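## Task

Scene 1, cell paused. Log: 02:03:04 MOVER delid W06 (N1), lid to LP1: done; 02:03:31 MOVER delid N06 (N3), lid to LP3: done; 02:03:58 MOVER delid W09 (N2), lid to LP2: done; 02:05:40 DISPENSER error, run aborted; 02:05:55 AUTO-RECOVER relid LP2 to N2: done; 02:06:20 AUTO-RECOVER relid LP3 to N1: done; 02:06:45 AUTO-RECOVER relid LP1 to N3: done; 02:07:16 AUTO-RECOVER stopped by watchdog. The lids carry no marks, so the log alone says which lid belongs to which plate. Seat every plate's own lid fully on it, with each plate still in its original nest, then press CONTINUE. If what you see disagrees with the log, press CALL instead, and leave every plate and lid exactly where it began. Pressing RETRY, CONTINUE or SKIP while holding labware, or while any plate at a nest is not sitting down in it, or any lid there is not resting down on a plate, fails the task. Nothing may depend on the robot to stay in place at the end: release and move the grippers clear. Resting against the panel housing, the CALL key or the needed key still counts as clear.

## Robot and tools

Robot: two Franka FR3 arms, left_arm and right_arm, each with a Robotiq 140 mm two-finger gripper and a wrist camera. Bases in the scene frame: left_arm at (-0.035, +0.327, 0) m, quat_wxyz (+0.998, 0, 0, -0.058); right_arm at (+0.040, -0.413, 0) m, quat_wxyz (+0.998, 0, 0, +0.056). Either arm may be parked out of the way.

Frame: one shared scene frame, origin on the tabletop midway between the arms, +z up, +x out over the table, left_arm on the +y side. The arm names do not correspond to image sides. Gripper fingers point along the gripper's own +z and close along its y. end_effector_position is the spot between the pads when shut; closed fingertips extend about 33 mm past it (9 mm when fully open), and closing pushes the tips about 24 mm further out, so leave that room above surfaces.

Row format (used by every motion tool): one flat list of 20 numbers covering both arms, left first: left x, y, z (metres), qw, qx, qy, qz (w first), left gripper position, force_limit, speed, then the same ten for the right arm. Position and quaternion are an absolute target pose for that gripper in the scene frame, not an offset. The three gripper numbers each lie in [-1, 1]: position +1 fully open (140 mm), about -0.8 where pads touch, -1 closes until blocked; force_limit -1/0/+1 gives roughly 14/60/107 N; speed -1/0/+1 gives roughly 30/140/250 mm/s. A 0 is a real command, so to leave a gripper unchanged resend its previous three values. To hold an arm still, resend its whole last reported pose and gripper numbers each call; to keep orientation, resend the same commanded quaternion rather than the drifted reported one.

execute_actions(actions): a list of actions; each action is a table of up to 15 rows, each row one 1/30 s step; a short table repeats its last row to fill 15 steps (one action = 0.5 s). Per step the commanded pose is clipped to within 70 mm and 16 degrees of the measured pose; position wins over orientation if both cannot be met. An action is refused for both arms if any target lies over 0.6 m from the gripper's start position along any gripper axis; if the first action fails this or anything is malformed, nothing runs. An empty list just returns state and images.

move(target, speed, blocking): straight-line path of each gripper to its pose in the single 20-number target row; speed 0.002 to 0.5 m/s (default 0.25), turning limited to twice that in rad/s; duration 0.5 to 10 s, paths end together. Gripper numbers are sent at the start. No obstacle avoidance, including the other arm. Faster moves and targets set deeper past a contact hit and press harder. blocking=false returns after 0.5 s; check with wait(0), and send no other motion until it ends (or call stop). The result adds a move: line with the ending (done, off_target, moving, held, fault), limits hit (paced = pose clipped; held = a check blocked steps, after which the arm may jump fast), and each gripper's distance from its pose.

wait(seconds): 0 to 10, arms hold last command. stop(): brakes a running move (needs room); fingers continue. zoom_image(camera, region): camera is cam_high, cam_low, cam_left_wrist or cam_right_wrist; region [x0, y0, x1, y1] in pixels, at most 504 by 504. Images: cam_high and cam_low 896x504, wrists 504x504. read_manual(section) gives only licence text. finished_scene(scene) ends scene 1 or 2 irreversibly and reports success; replying without a tool call ends everything.

Results: state line left_arm: ... | right_arm: ... with each gripper's position and quat_wxyz (printed position can be off, more at long reach); Hand target lines show where each arm is being driven; pose unreachable means a clearance check altered or blocked that arm. object_status: 0 moving, 1 blocked while opening, 2 blocked while closing (a grip), 3 reached target or pads met (thin item possibly held). Check for 2 after closing. To squeeze harder while at 2, raise force_limit and nudge position (e.g. -1 to -0.98). position_measured is in counts: 3 open, 230 pads together. Camera calibration lines (pinhole for fixed cameras, fisheye for wrists) are given per scene and may differ by a few degrees and millimetres.

Panel: keys left to right as you face it: RETRY (white), CONTINUE (green), SKIP (yellow), CALL (blue). The first three are go keys; the job ends when one is pushed until it latches. After CALL the job ends when you stop. A wrong or premature go key is worse than none. Deck labels mark nests (N) and lid parks (LP) in no fixed order.

Avoid: knocking anything off the table (ends the scene); arms colliding or pressing each other; drops, slips, slams and hard pushes. Joint load limits (N m): waist 35, shoulder 35, upper arm roll 32, elbow 30, forearm roll, wrist pitch and wrist roll 12 each, held weight included; reaching one freezes that arm 10 s and skips the rest of the call. Holding loads heats motors; MOTOR HOT warns, OVER-TEMPERATURE FAULT brakes the arm until cool. Elbows stop just short of straight, where grippers can overshoot speed.

Each tool is called after "Request:" as name(argument=value, ...) on one line, values as JSON.

## Session

Request:
execute_actions(actions=[])

Scene clock: 0.00 s.
left_arm: end_effector_position=(+0.1192, +0.4381, +0.2965) position_measured=3 object_status=3 end_effector_quat_wxyz=(+0.030, -0.333, +0.940, -0.070) | right_arm: end_effector_position=(+0.0216, -0.1333, +0.3046) position_measured=3 object_status=3 end_effector_quat_wxyz=(+0.288, +0.763, +0.478, +0.326)
Joint positions: left_arm=[ 0.522 -1.326  0.269 -2.775  0.114  1.5    1.379] | right_arm=[ 2.006 -0.357  0.156 -2.396 -0.515  1.336 -0.38 ]
Joint velocities: left_arm=[ 0.001  0.     0.     0.    -0.001  0.002  0.   ] | right_arm=[-0.001  0.001 -0.    -0.     0.001 -0.     0.001]
Hand target (left_arm): +0.119, +0.438, +0.296; +0.030, -0.333, +0.940, -0.070
Hand target (right_arm): +0.022, -0.133, +0.305; +0.288, +0.763, +0.478, +0.326

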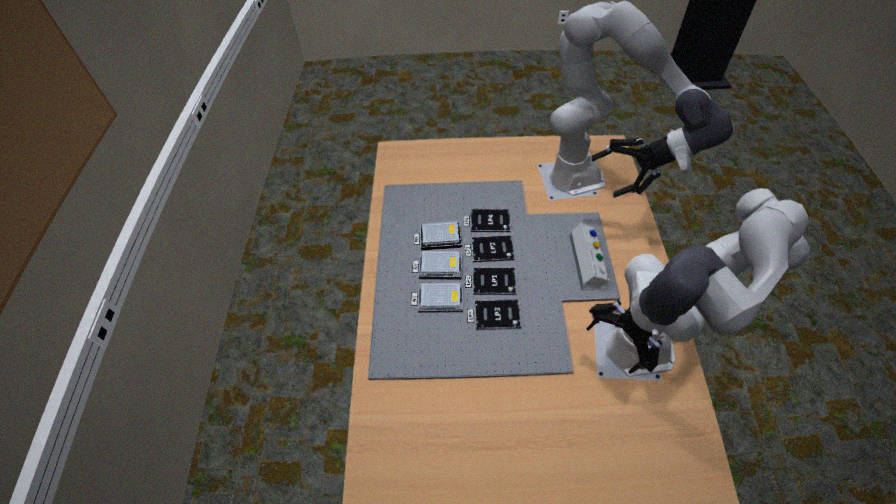

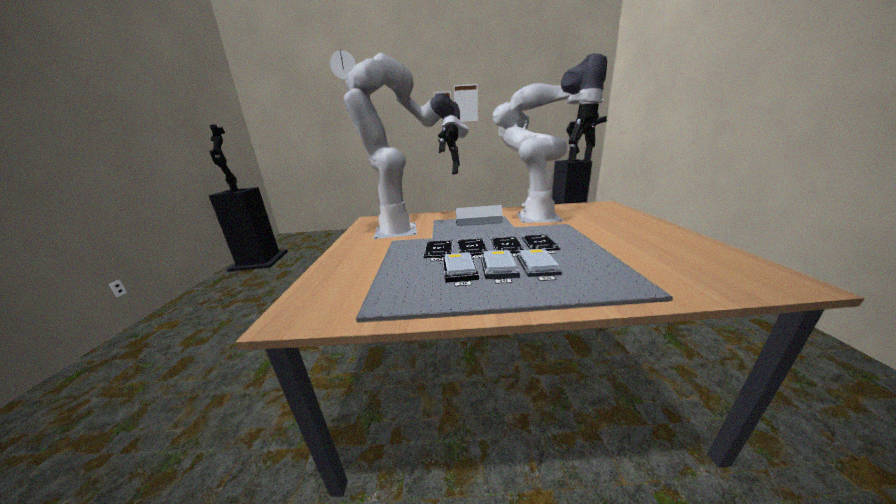

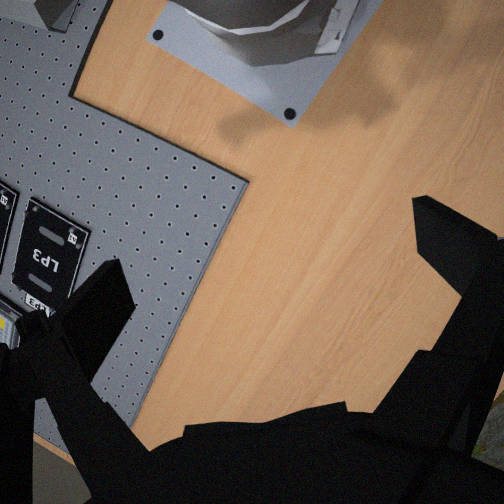

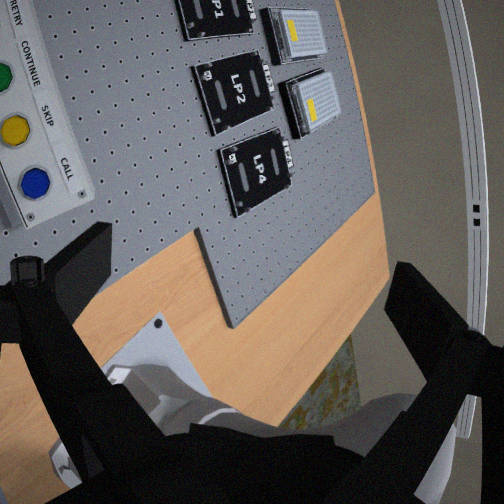

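Request:
zoom_image(camera="cam_high", region=[400, 200, 540, 340])

Request:
zoom_image(camera="cam_low", region=[410, 225, 580, 295])

Region (400, 200, 540, 340) of cam_high's 896x504 image, scaled by 3.600, with more detail than that image has.

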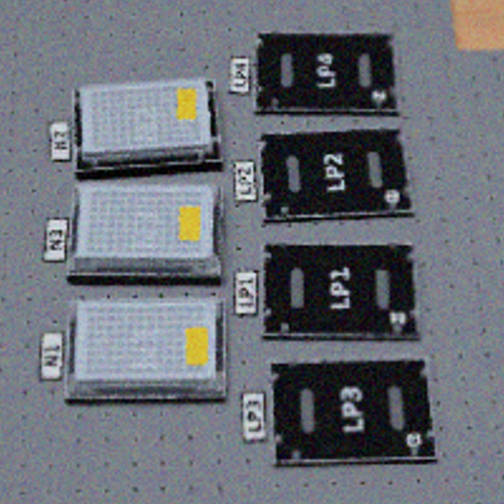

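Region (410, 225, 580, 295) of cam_low's 896x504 image, scaled by 2.965, with more detail than that image has; it fills the top 208 rows of this view, and the rest is white.

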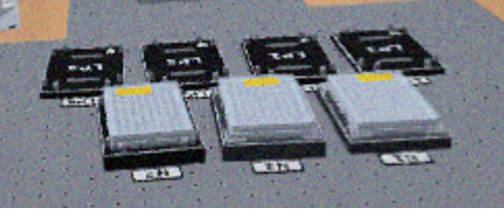

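Request:
move(target=[0.56,0.11,0.22,0,0,1,0,1,0,0,0.0216,-0.1333,0.3046,0.288,0.763,0.478,0.326,1,0,0])

Scene clock: 19.20 s.
left_arm: end_effector_position=(+0.5601, +0.1098, +0.2206) position_measured=3 object_status=3 end_effector_quat_wxyz=(-0.007, -0.001, +1.000, -0.005) | right_arm: end_effector_position=(+0.0216, -0.1333, +0.3046) position_measured=3 object_status=3 end_effector_quat_wxyz=(+0.288, +0.763, +0.478, +0.326)
Joint positions: left_arm=[ 0.1    0.286 -0.369 -1.707  0.095  1.964  1.161] | right_arm=[ 2.006 -0.357  0.156 -2.396 -0.515  1.336 -0.38 ]
Joint velocities: left_arm=[-0.002  0.004  0.002  0.001  0.003 -0.013 -0.011] | right_arm=[ 0.001 -0.     0.001 -0.001  0.001  0.     0.001]
Hand target (left_arm): +0.560, +0.111, +0.219; -0.009, -0.006, +1.000, -0.003
Hand target (right_arm): +0.022, -0.133, +0.305; +0.288, +0.763, +0.478, +0.326
Off the commanded pose (left_arm): 0.001 m, 1 deg.
Off the commanded pose (right_arm): 0.000 m, 0 deg.
move: done
camera_calibration (this result's frames):
cam_left_wrist: T_world_to_cam=[[0.200169, 0.978564, -0.0484218, -0.201436], [0.928588, -0.173719, 0.327942, -0.573675], [0.312501, -0.110608, -0.943456, 0.225831], [0, 0, 0, 1]] pos_world=[0.502456, 0.122439, 0.39144]
cam_right_wrist: T_world_to_cam=[[0.590045, -0.248786, 0.768084, -0.274818], [-0.470087, -0.879315, 0.0763082, -0.111821], [0.656404, -0.406091, -0.635786, 0.313974], [0, 0, 0, 1]] pos_world=[-0.0965044, -0.0391949, 0.419237]

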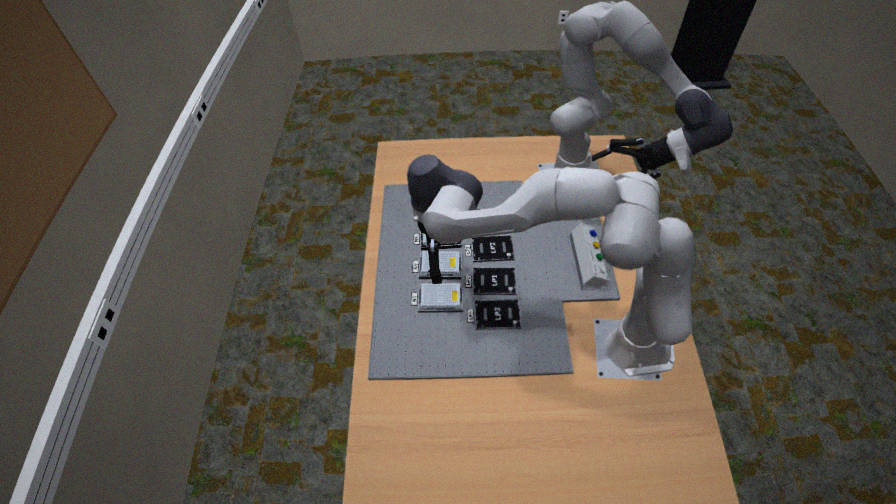

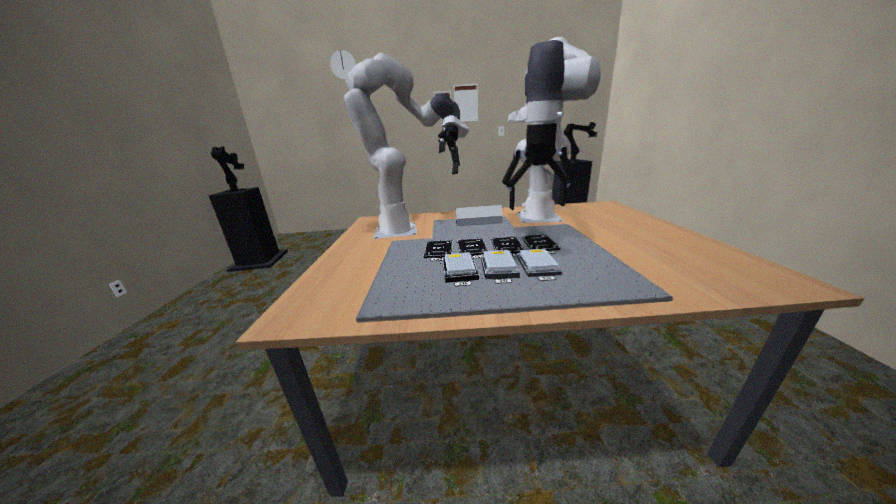

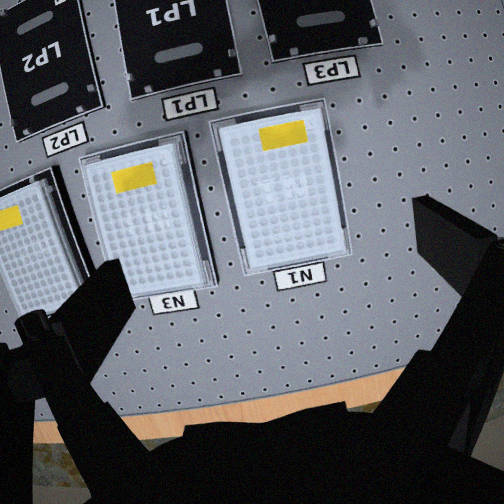

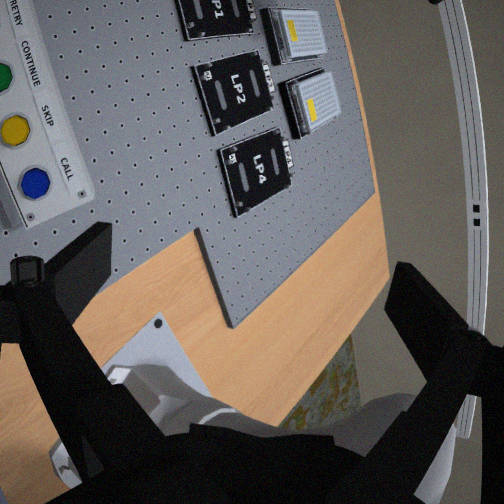

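Request:
zoom_image(camera="cam_left_wrist", region=[180, 80, 400, 300])

Request:
zoom_image(camera="cam_left_wrist", region=[0, 110, 230, 340])

Request:
zoom_image(camera="cam_right_wrist", region=[240, 0, 380, 140])

Region (180, 80, 400, 300) of cam_left_wrist's 504x504 image, scaled by 2.291, with more detail than that image has.

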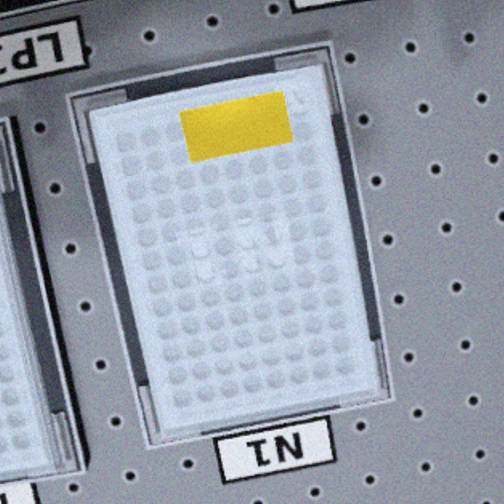

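Region (0, 110, 230, 340) of cam_left_wrist's 504x504 image, scaled by 2.191, with more detail than that image has.

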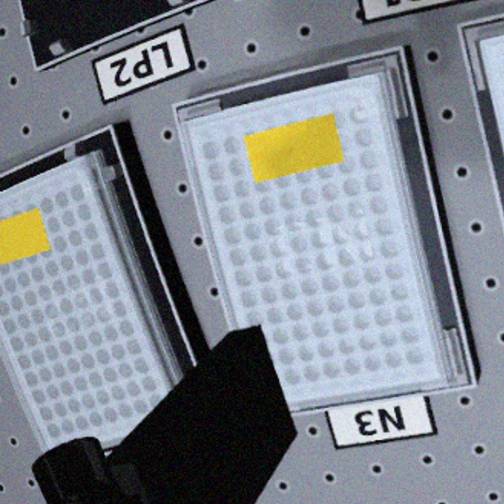

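Region (240, 0, 380, 140) of cam_right_wrist's 504x504 image, scaled by 3.600, with more detail than that image has.

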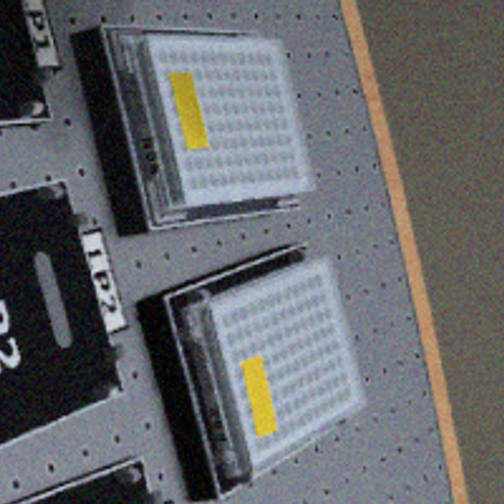

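Request:
move(target=[0.39,0.085,0.13,0.30,0,0.954,0,1,0,0,0.0216,-0.1333,0.3046,0.288,0.763,0.478,0.326,1,0,0])

Scene clock: 32.73 s.
left_arm: end_effector_position=(+0.3899, +0.0830, +0.1328) position_measured=3 object_status=3 end_effector_quat_wxyz=(+0.299, +0.007, +0.954, -0.001) | right_arm: end_effector_position=(+0.0216, -0.1333, +0.3046) position_measured=3 object_status=3 end_effector_quat_wxyz=(+0.288, +0.763, +0.478, +0.326)
Joint positions: left_arm=[ 0.433 -0.455 -1.017 -2.873  0.22   3.095  0.623] | right_arm=[ 2.006 -0.357  0.156 -2.396 -0.515  1.336 -0.38 ]
Joint velocities: left_arm=[ 0.002 -0.004 -0.007 -0.003 -0.021  0.006 -0.011] | right_arm=[-0.001 -0.     0.002  0.001  0.     0.    -0.   ]
Hand target (left_arm): +0.390, +0.083, +0.133; +0.301, +0.000, +0.954, -0.003
Hand target (right_arm): +0.022, -0.133, +0.305; +0.288, +0.763, +0.478, +0.326
Off the commanded pose (left_arm): 0.003 m, 1 deg.
Off the commanded pose (right_arm): 0.000 m, 0 deg.
move: done
camera_calibration (this result's frames):
cam_left_wrist: T_world_to_cam=[[0.200126, 0.975748, 0.0886848, -0.16336], [0.562037, -0.188471, 0.805352, -0.310808], [0.802536, -0.111328, -0.586125, -0.0452836], [0, 0, 0, 1]] pos_world=[0.24372, 0.0957783, 0.238256]
cam_right_wrist: T_world_to_cam=[[0.590045, -0.248786, 0.768084, -0.274818], [-0.470087, -0.879315, 0.0763083, -0.111821], [0.656404, -0.406091, -0.635786, 0.313974], [0, 0, 0, 1]] pos_world=[-0.0965045, -0.0391949, 0.419237]

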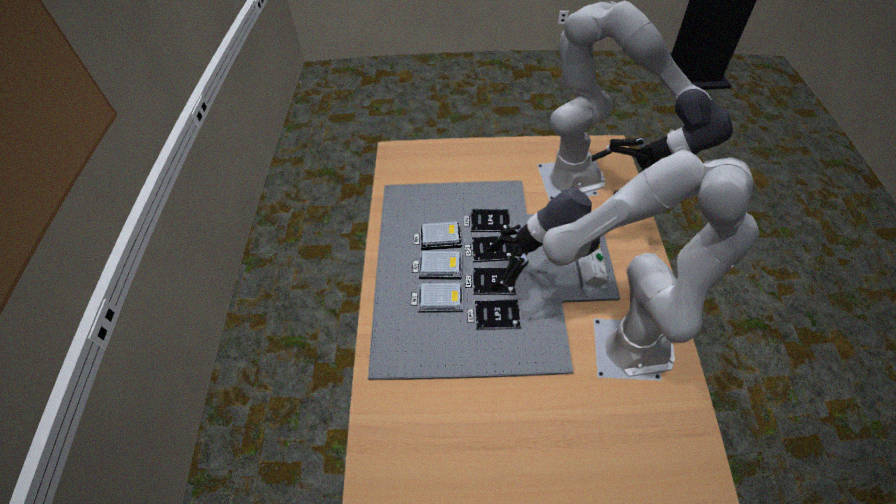

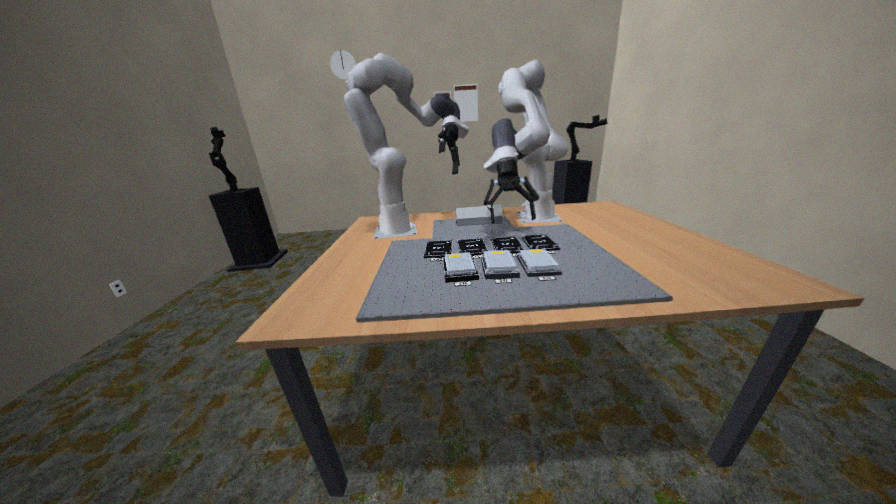

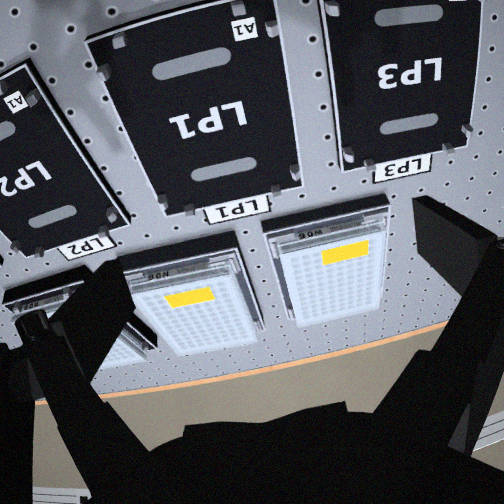

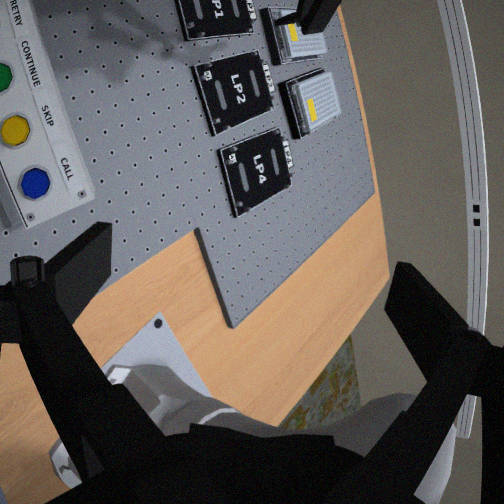

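Request:
zoom_image(camera="cam_left_wrist", region=[260, 195, 400, 275])

Request:
zoom_image(camera="cam_left_wrist", region=[110, 230, 250, 310])

Request:
zoom_image(camera="cam_left_wrist", region=[0, 260, 110, 330])

Region (260, 195, 400, 275) of cam_left_wrist's 504x504 image, scaled by 3.600, with more detail than that image has; it fills the top 288 rows of this view, and the rest is white.

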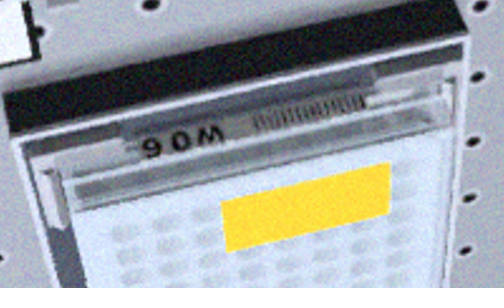

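Region (110, 230, 250, 310) of cam_left_wrist's 504x504 image, scaled by 3.600, with more detail than that image has; it fills the top 288 rows of this view, and the rest is white.

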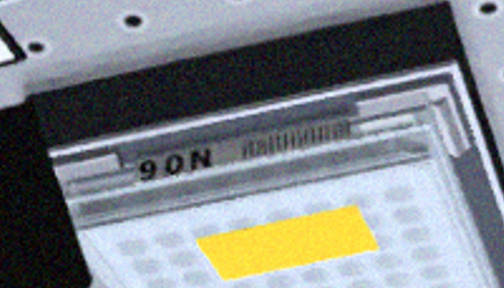

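Region (0, 260, 110, 330) of cam_left_wrist's 504x504 image, scaled by 4.582, with more detail than that image has; it fills the top 321 rows of this view, and the rest is white.

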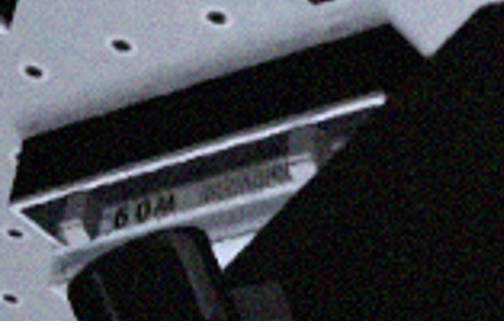

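Request:
move(target=[0.568,0.120,0.098,0,0,1,0,-0.8,-0.5,1,0.0216,-0.1333,0.3046,0.288,0.763,0.478,0.326,1,0,0], speed=0.2)

Request:
move(target=[0.568,0.120,0.080,0,0,1,0,-0.8,-0.5,1,0.0216,-0.1333,0.3046,0.288,0.763,0.478,0.326,1,0,0], speed=0.012)

Scene clock: 86.83 s.
left_arm: end_effector_position=(+0.5677, +0.1230, +0.0938) position_measured=229 object_status=3 end_effector_quat_wxyz=(-0.002, -0.010, +1.000, +0.003) | right_arm: end_effector_position=(+0.0216, -0.1333, +0.3046) position_measured=3 object_status=3 end_effector_quat_wxyz=(+0.288, +0.763, +0.478, +0.326)
Joint positions: left_arm=[ 0.483  0.546 -0.784 -1.829  0.467  2.175  0.931] | right_arm=[ 2.006 -0.357  0.156 -2.396 -0.515  1.336 -0.38 ]
Joint velocities: left_arm=[ 0.     0.001 -0.001  0.001  0.001 -0.012  0.012] | right_arm=[ 0.     0.    -0.001  0.    -0.001  0.001 -0.   ]
Hand target (left_arm): +0.567, +0.123, +0.093; -0.003, -0.003, +1.000, +0.004
Hand target (right_arm): +0.022, -0.133, +0.305; +0.288, +0.763, +0.478, +0.326
Off the commanded pose (left_arm): 0.005 m, 1 deg.
Off the commanded pose (right_arm): 0.000 m, 0 deg.
move: off_target (left_arm)
camera_calibration (this result's frames):
cam_left_wrist: T_world_to_cam=[[0.183676, 0.982491, -0.031217, -0.214779], [0.928352, -0.162939, 0.334086, -0.538596], [0.32315, -0.0903438, -0.942025, 0.0965811], [0, 0, 0, 1]] pos_world=[0.508246, 0.131986, 0.264214]
cam_right_wrist: T_world_to_cam=[[0.590045, -0.248786, 0.768084, -0.274818], [-0.470087, -0.879315, 0.0763083, -0.111821], [0.656404, -0.406091, -0.635786, 0.313974], [0, 0, 0, 1]] pos_world=[-0.0965044, -0.039195, 0.419237]

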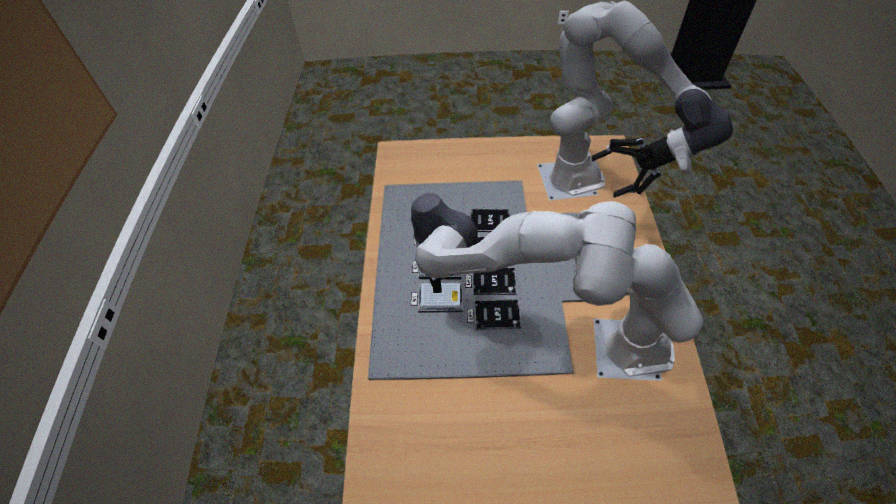

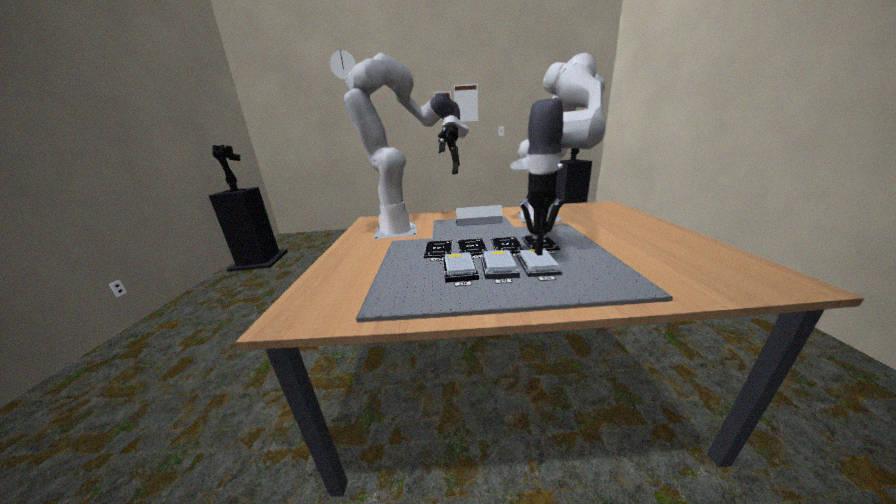

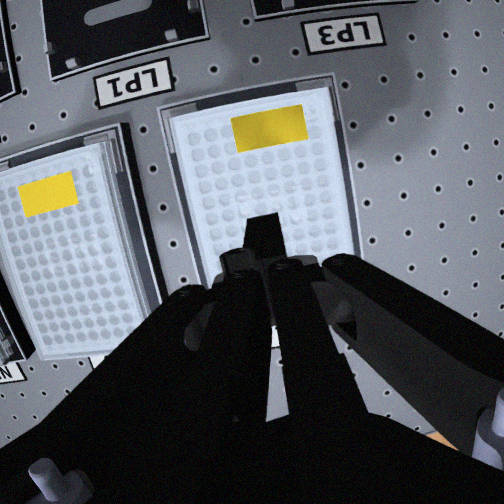

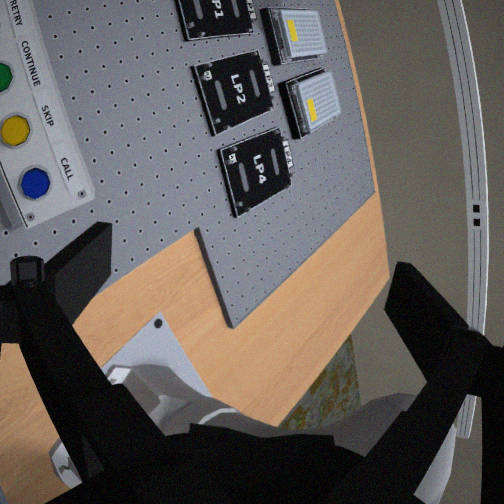

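Scene clock: 88.23 s.
left_arm: end_effector_position=(+0.5681, +0.1199, +0.0819) position_measured=229 object_status=3 end_effector_quat_wxyz=(-0.000, -0.002, +1.000, -0.000) | right_arm: end_effector_position=(+0.0216, -0.1333, +0.3046) position_measured=3 object_status=3 end_effector_quat_wxyz=(+0.288, +0.763, +0.478, +0.326)
Joint positions: left_arm=[ 0.481  0.568 -0.782 -1.837  0.487  2.201  0.931] | right_arm=[ 2.006 -0.357  0.156 -2.396 -0.515  1.336 -0.38 ]
Joint velocities: left_arm=[-0.     0.001 -0.001 -0.     0.005  0.007  0.002] | right_arm=[ 0.     0.     0.    -0.     0.001 -0.001  0.   ]
Hand target (left_arm): +0.568, +0.120, +0.080; -0.000, -0.000, +1.000, +0.000
Hand target (right_arm): +0.022, -0.133, +0.305; +0.288, +0.763, +0.478, +0.326
Off the commanded pose (left_arm): 0.002 m, 0 deg.
Off the commanded pose (right_arm): 0.000 m, 0 deg.
move: done
camera_calibration (this result's frames):
cam_left_wrist: T_world_to_cam=[[0.198041, 0.979501, -0.0368468, -0.219577], [0.924699, -0.174228, 0.338493, -0.532464], [0.325134, -0.101108, -0.940247, 0.0849551], [0, 0, 0, 1]] pos_world=[0.508232, 0.130895, 0.252023]
cam_right_wrist: T_world_to_cam=[[0.590045, -0.248786, 0.768084, -0.274818], [-0.470087, -0.879315, 0.0763083, -0.111821], [0.656404, -0.406091, -0.635786, 0.313974], [0, 0, 0, 1]] pos_world=[-0.0965044, -0.039195, 0.419237]

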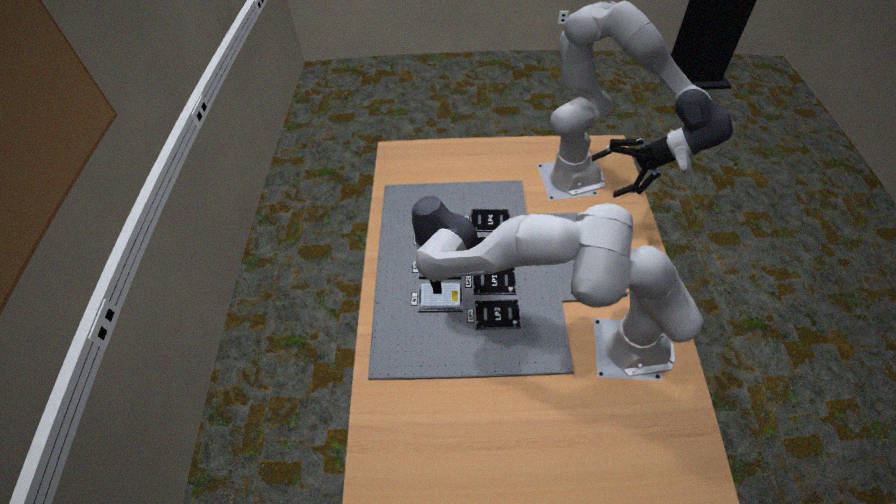

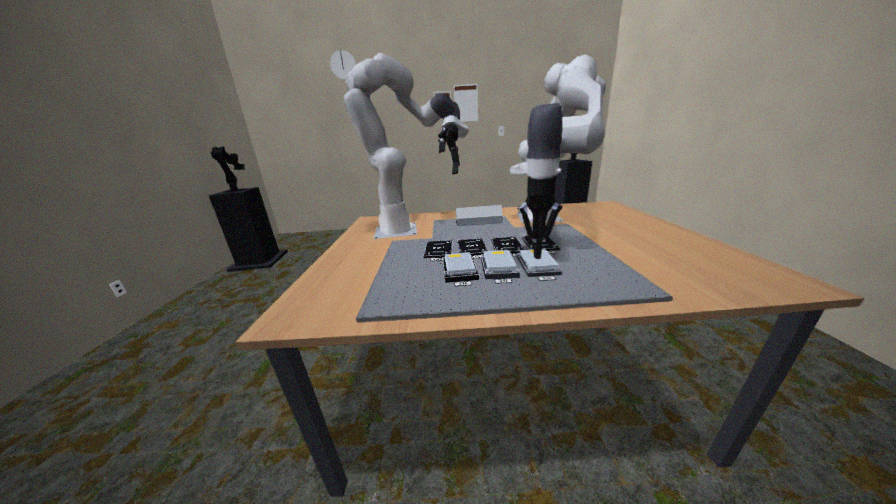

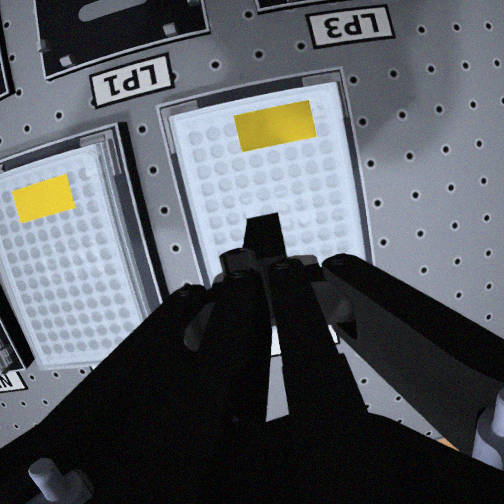

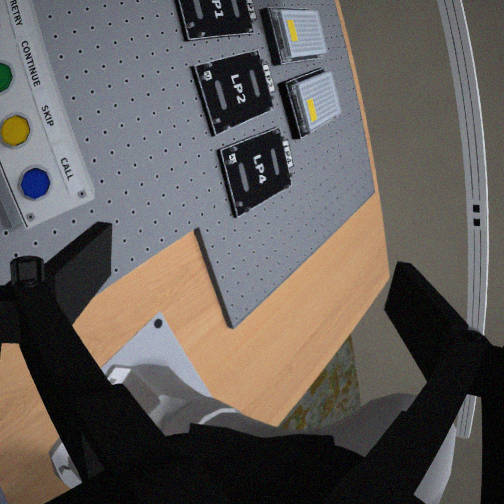

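Request:
move(target=[0.566,0.123,0.070,0,0,1,0,-0.8,-0.5,1,0.0216,-0.1333,0.3046,0.288,0.763,0.478,0.326,1,0,0], speed=0.01)

Request:
wait(seconds=0.5)

Scene clock: 93.07 s.
left_arm: end_effector_position=(+0.5673, +0.1203, +0.0781) position_measured=229 object_status=3 end_effector_quat_wxyz=(+0.002, +0.001, +1.000, +0.000) | right_arm: end_effector_position=(+0.0216, -0.1333, +0.3046) position_measured=3 object_status=3 end_effector_quat_wxyz=(+0.288, +0.763, +0.478, +0.326)
Joint positions: left_arm=[ 0.481  0.567 -0.779 -1.848  0.494  2.216  0.931] | right_arm=[ 2.006 -0.357  0.156 -2.396 -0.515  1.336 -0.38 ]
Joint velocities: left_arm=[-0.    -0.001 -0.    -0.002  0.002  0.001 -0.   ] | right_arm=[ 0.002 -0.002 -0.001  0.     0.001 -0.     0.   ]
Hand target (left_arm): +0.566, +0.123, +0.070; -0.000, -0.000, +1.000, +0.000
Hand target (right_arm): +0.022, -0.133, +0.305; +0.288, +0.763, +0.478, +0.326
Off the commanded pose (left_arm): 0.009 m, 0 deg.
Off the commanded pose (right_arm): 0.000 m, 0 deg.
move: off_target (left_arm)
camera_calibration (this result's frames):
cam_left_wrist: T_world_to_cam=[[0.204258, 0.978294, -0.0349149, -0.223391], [0.921833, -0.180223, 0.343138, -0.528389], [0.329397, -0.102274, -0.938636, 0.0793444], [0, 0, 0, 1]] pos_world=[0.50658, 0.131429, 0.247986]
cam_right_wrist: T_world_to_cam=[[0.590045, -0.248786, 0.768084, -0.274818], [-0.470087, -0.879315, 0.0763083, -0.111821], [0.656404, -0.406091, -0.635786, 0.313974], [0, 0, 0, 1]] pos_world=[-0.0965044, -0.0391949, 0.419237]

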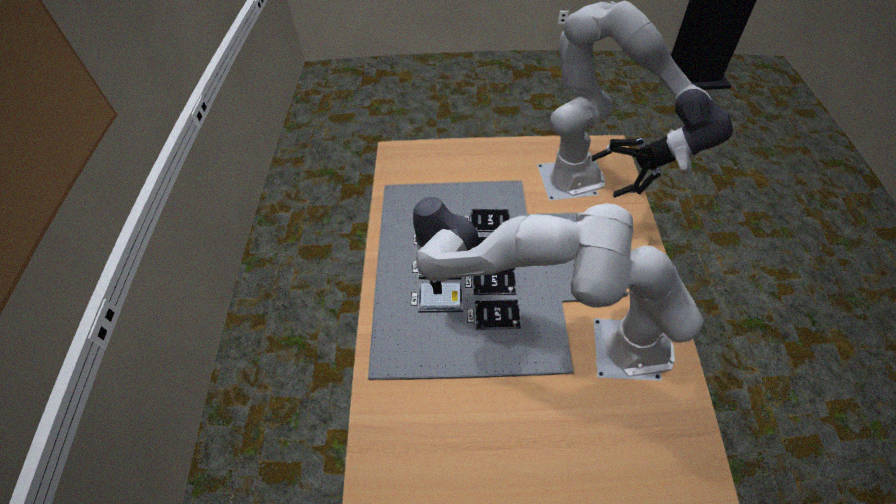

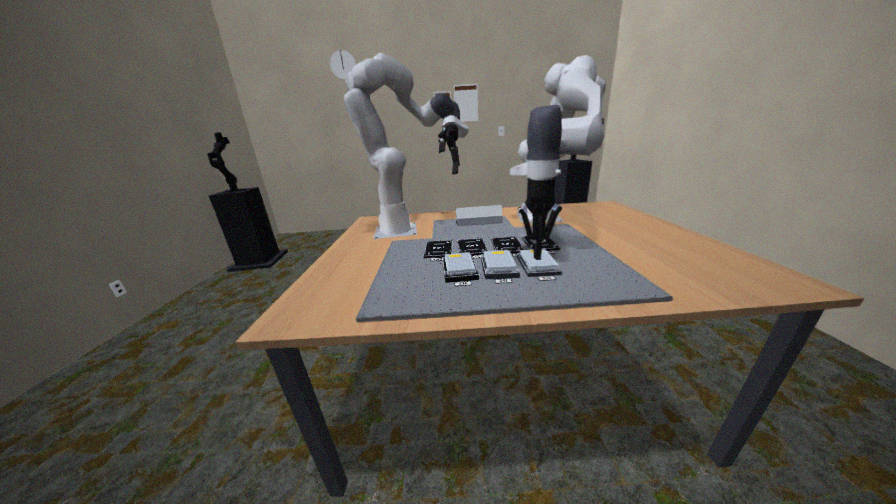

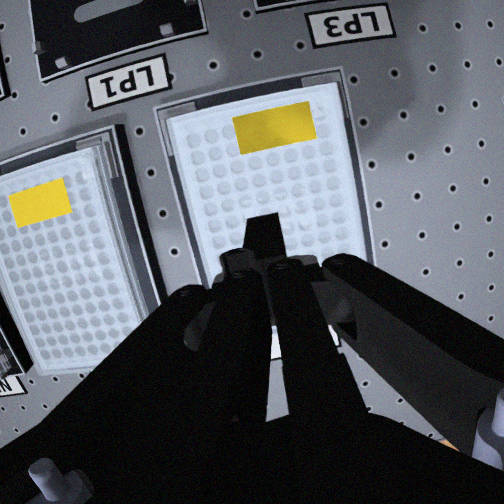

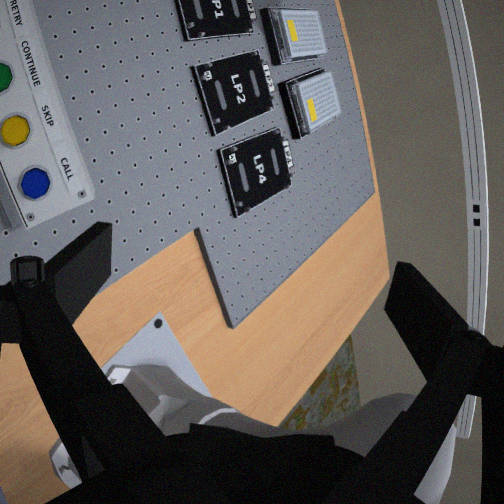

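Scene clock: 93.57 s.
left_arm: end_effector_position=(+0.5673, +0.1203, +0.0781) position_measured=229 object_status=3 end_effector_quat_wxyz=(+0.002, +0.001, +1.000, +0.000) | right_arm: end_effector_position=(+0.0216, -0.1333, +0.3046) position_measured=3 object_status=3 end_effector_quat_wxyz=(+0.288, +0.763, +0.478, +0.326)
Joint positions: left_arm=[ 0.481  0.567 -0.779 -1.849  0.494  2.217  0.931] | right_arm=[ 2.006 -0.357  0.156 -2.396 -0.515  1.336 -0.38 ]
Joint velocities: left_arm=[-0.    -0.001  0.     0.    -0.001  0.    -0.   ] | right_arm=[ 0.     0.001  0.     0.001  0.001  0.    -0.   ]
Hand target (left_arm): +0.566, +0.123, +0.070; -0.000, -0.000, +1.000, +0.000
Hand target (right_arm): +0.022, -0.133, +0.305; +0.288, +0.763, +0.478, +0.326
Off the commanded pose (left_arm): 0.009 m, 0 deg.
Off the commanded pose (right_arm): 0.000 m, 0 deg.
wait: 0.50 s; at rest by 0.17 s
camera_calibration (this result's frames):
cam_left_wrist: T_world_to_cam=[[0.204387, 0.97827, -0.0348287, -0.223465], [0.921764, -0.180361, 0.343251, -0.528339], [0.329511, -0.10226, -0.938598, 0.0792766], [0, 0, 0, 1]] pos_world=[0.506555, 0.131424, 0.247979]
cam_right_wrist: T_world_to_cam=[[0.590045, -0.248786, 0.768084, -0.274818], [-0.470087, -0.879315, 0.0763082, -0.111821], [0.656404, -0.406091, -0.635786, 0.313974], [0, 0, 0, 1]] pos_world=[-0.0965044, -0.0391949, 0.419237]

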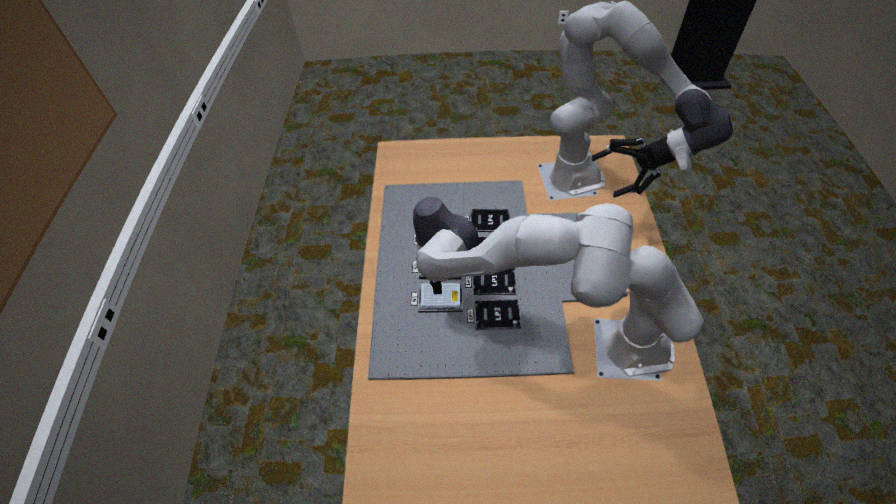

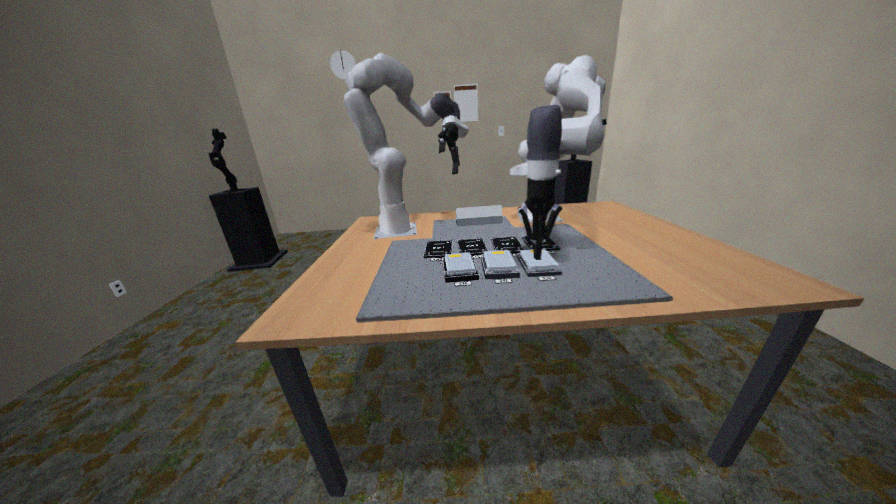

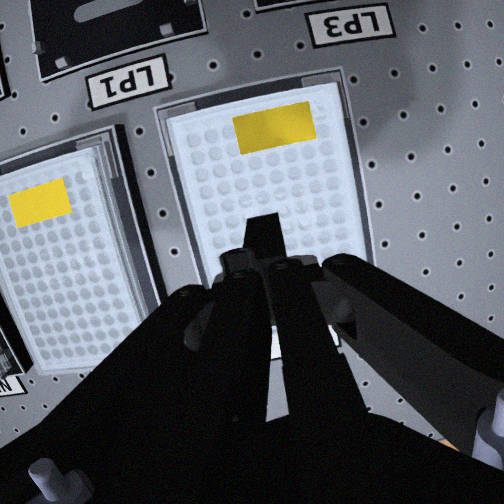

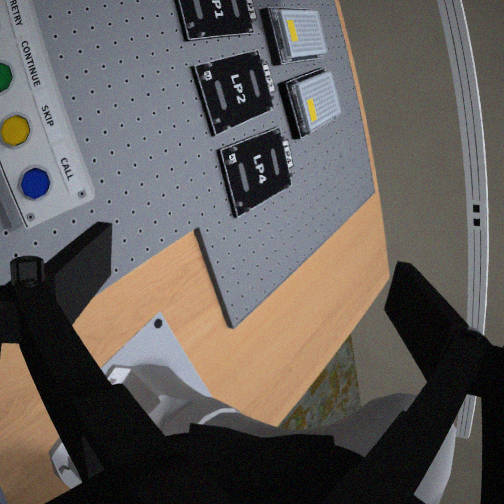

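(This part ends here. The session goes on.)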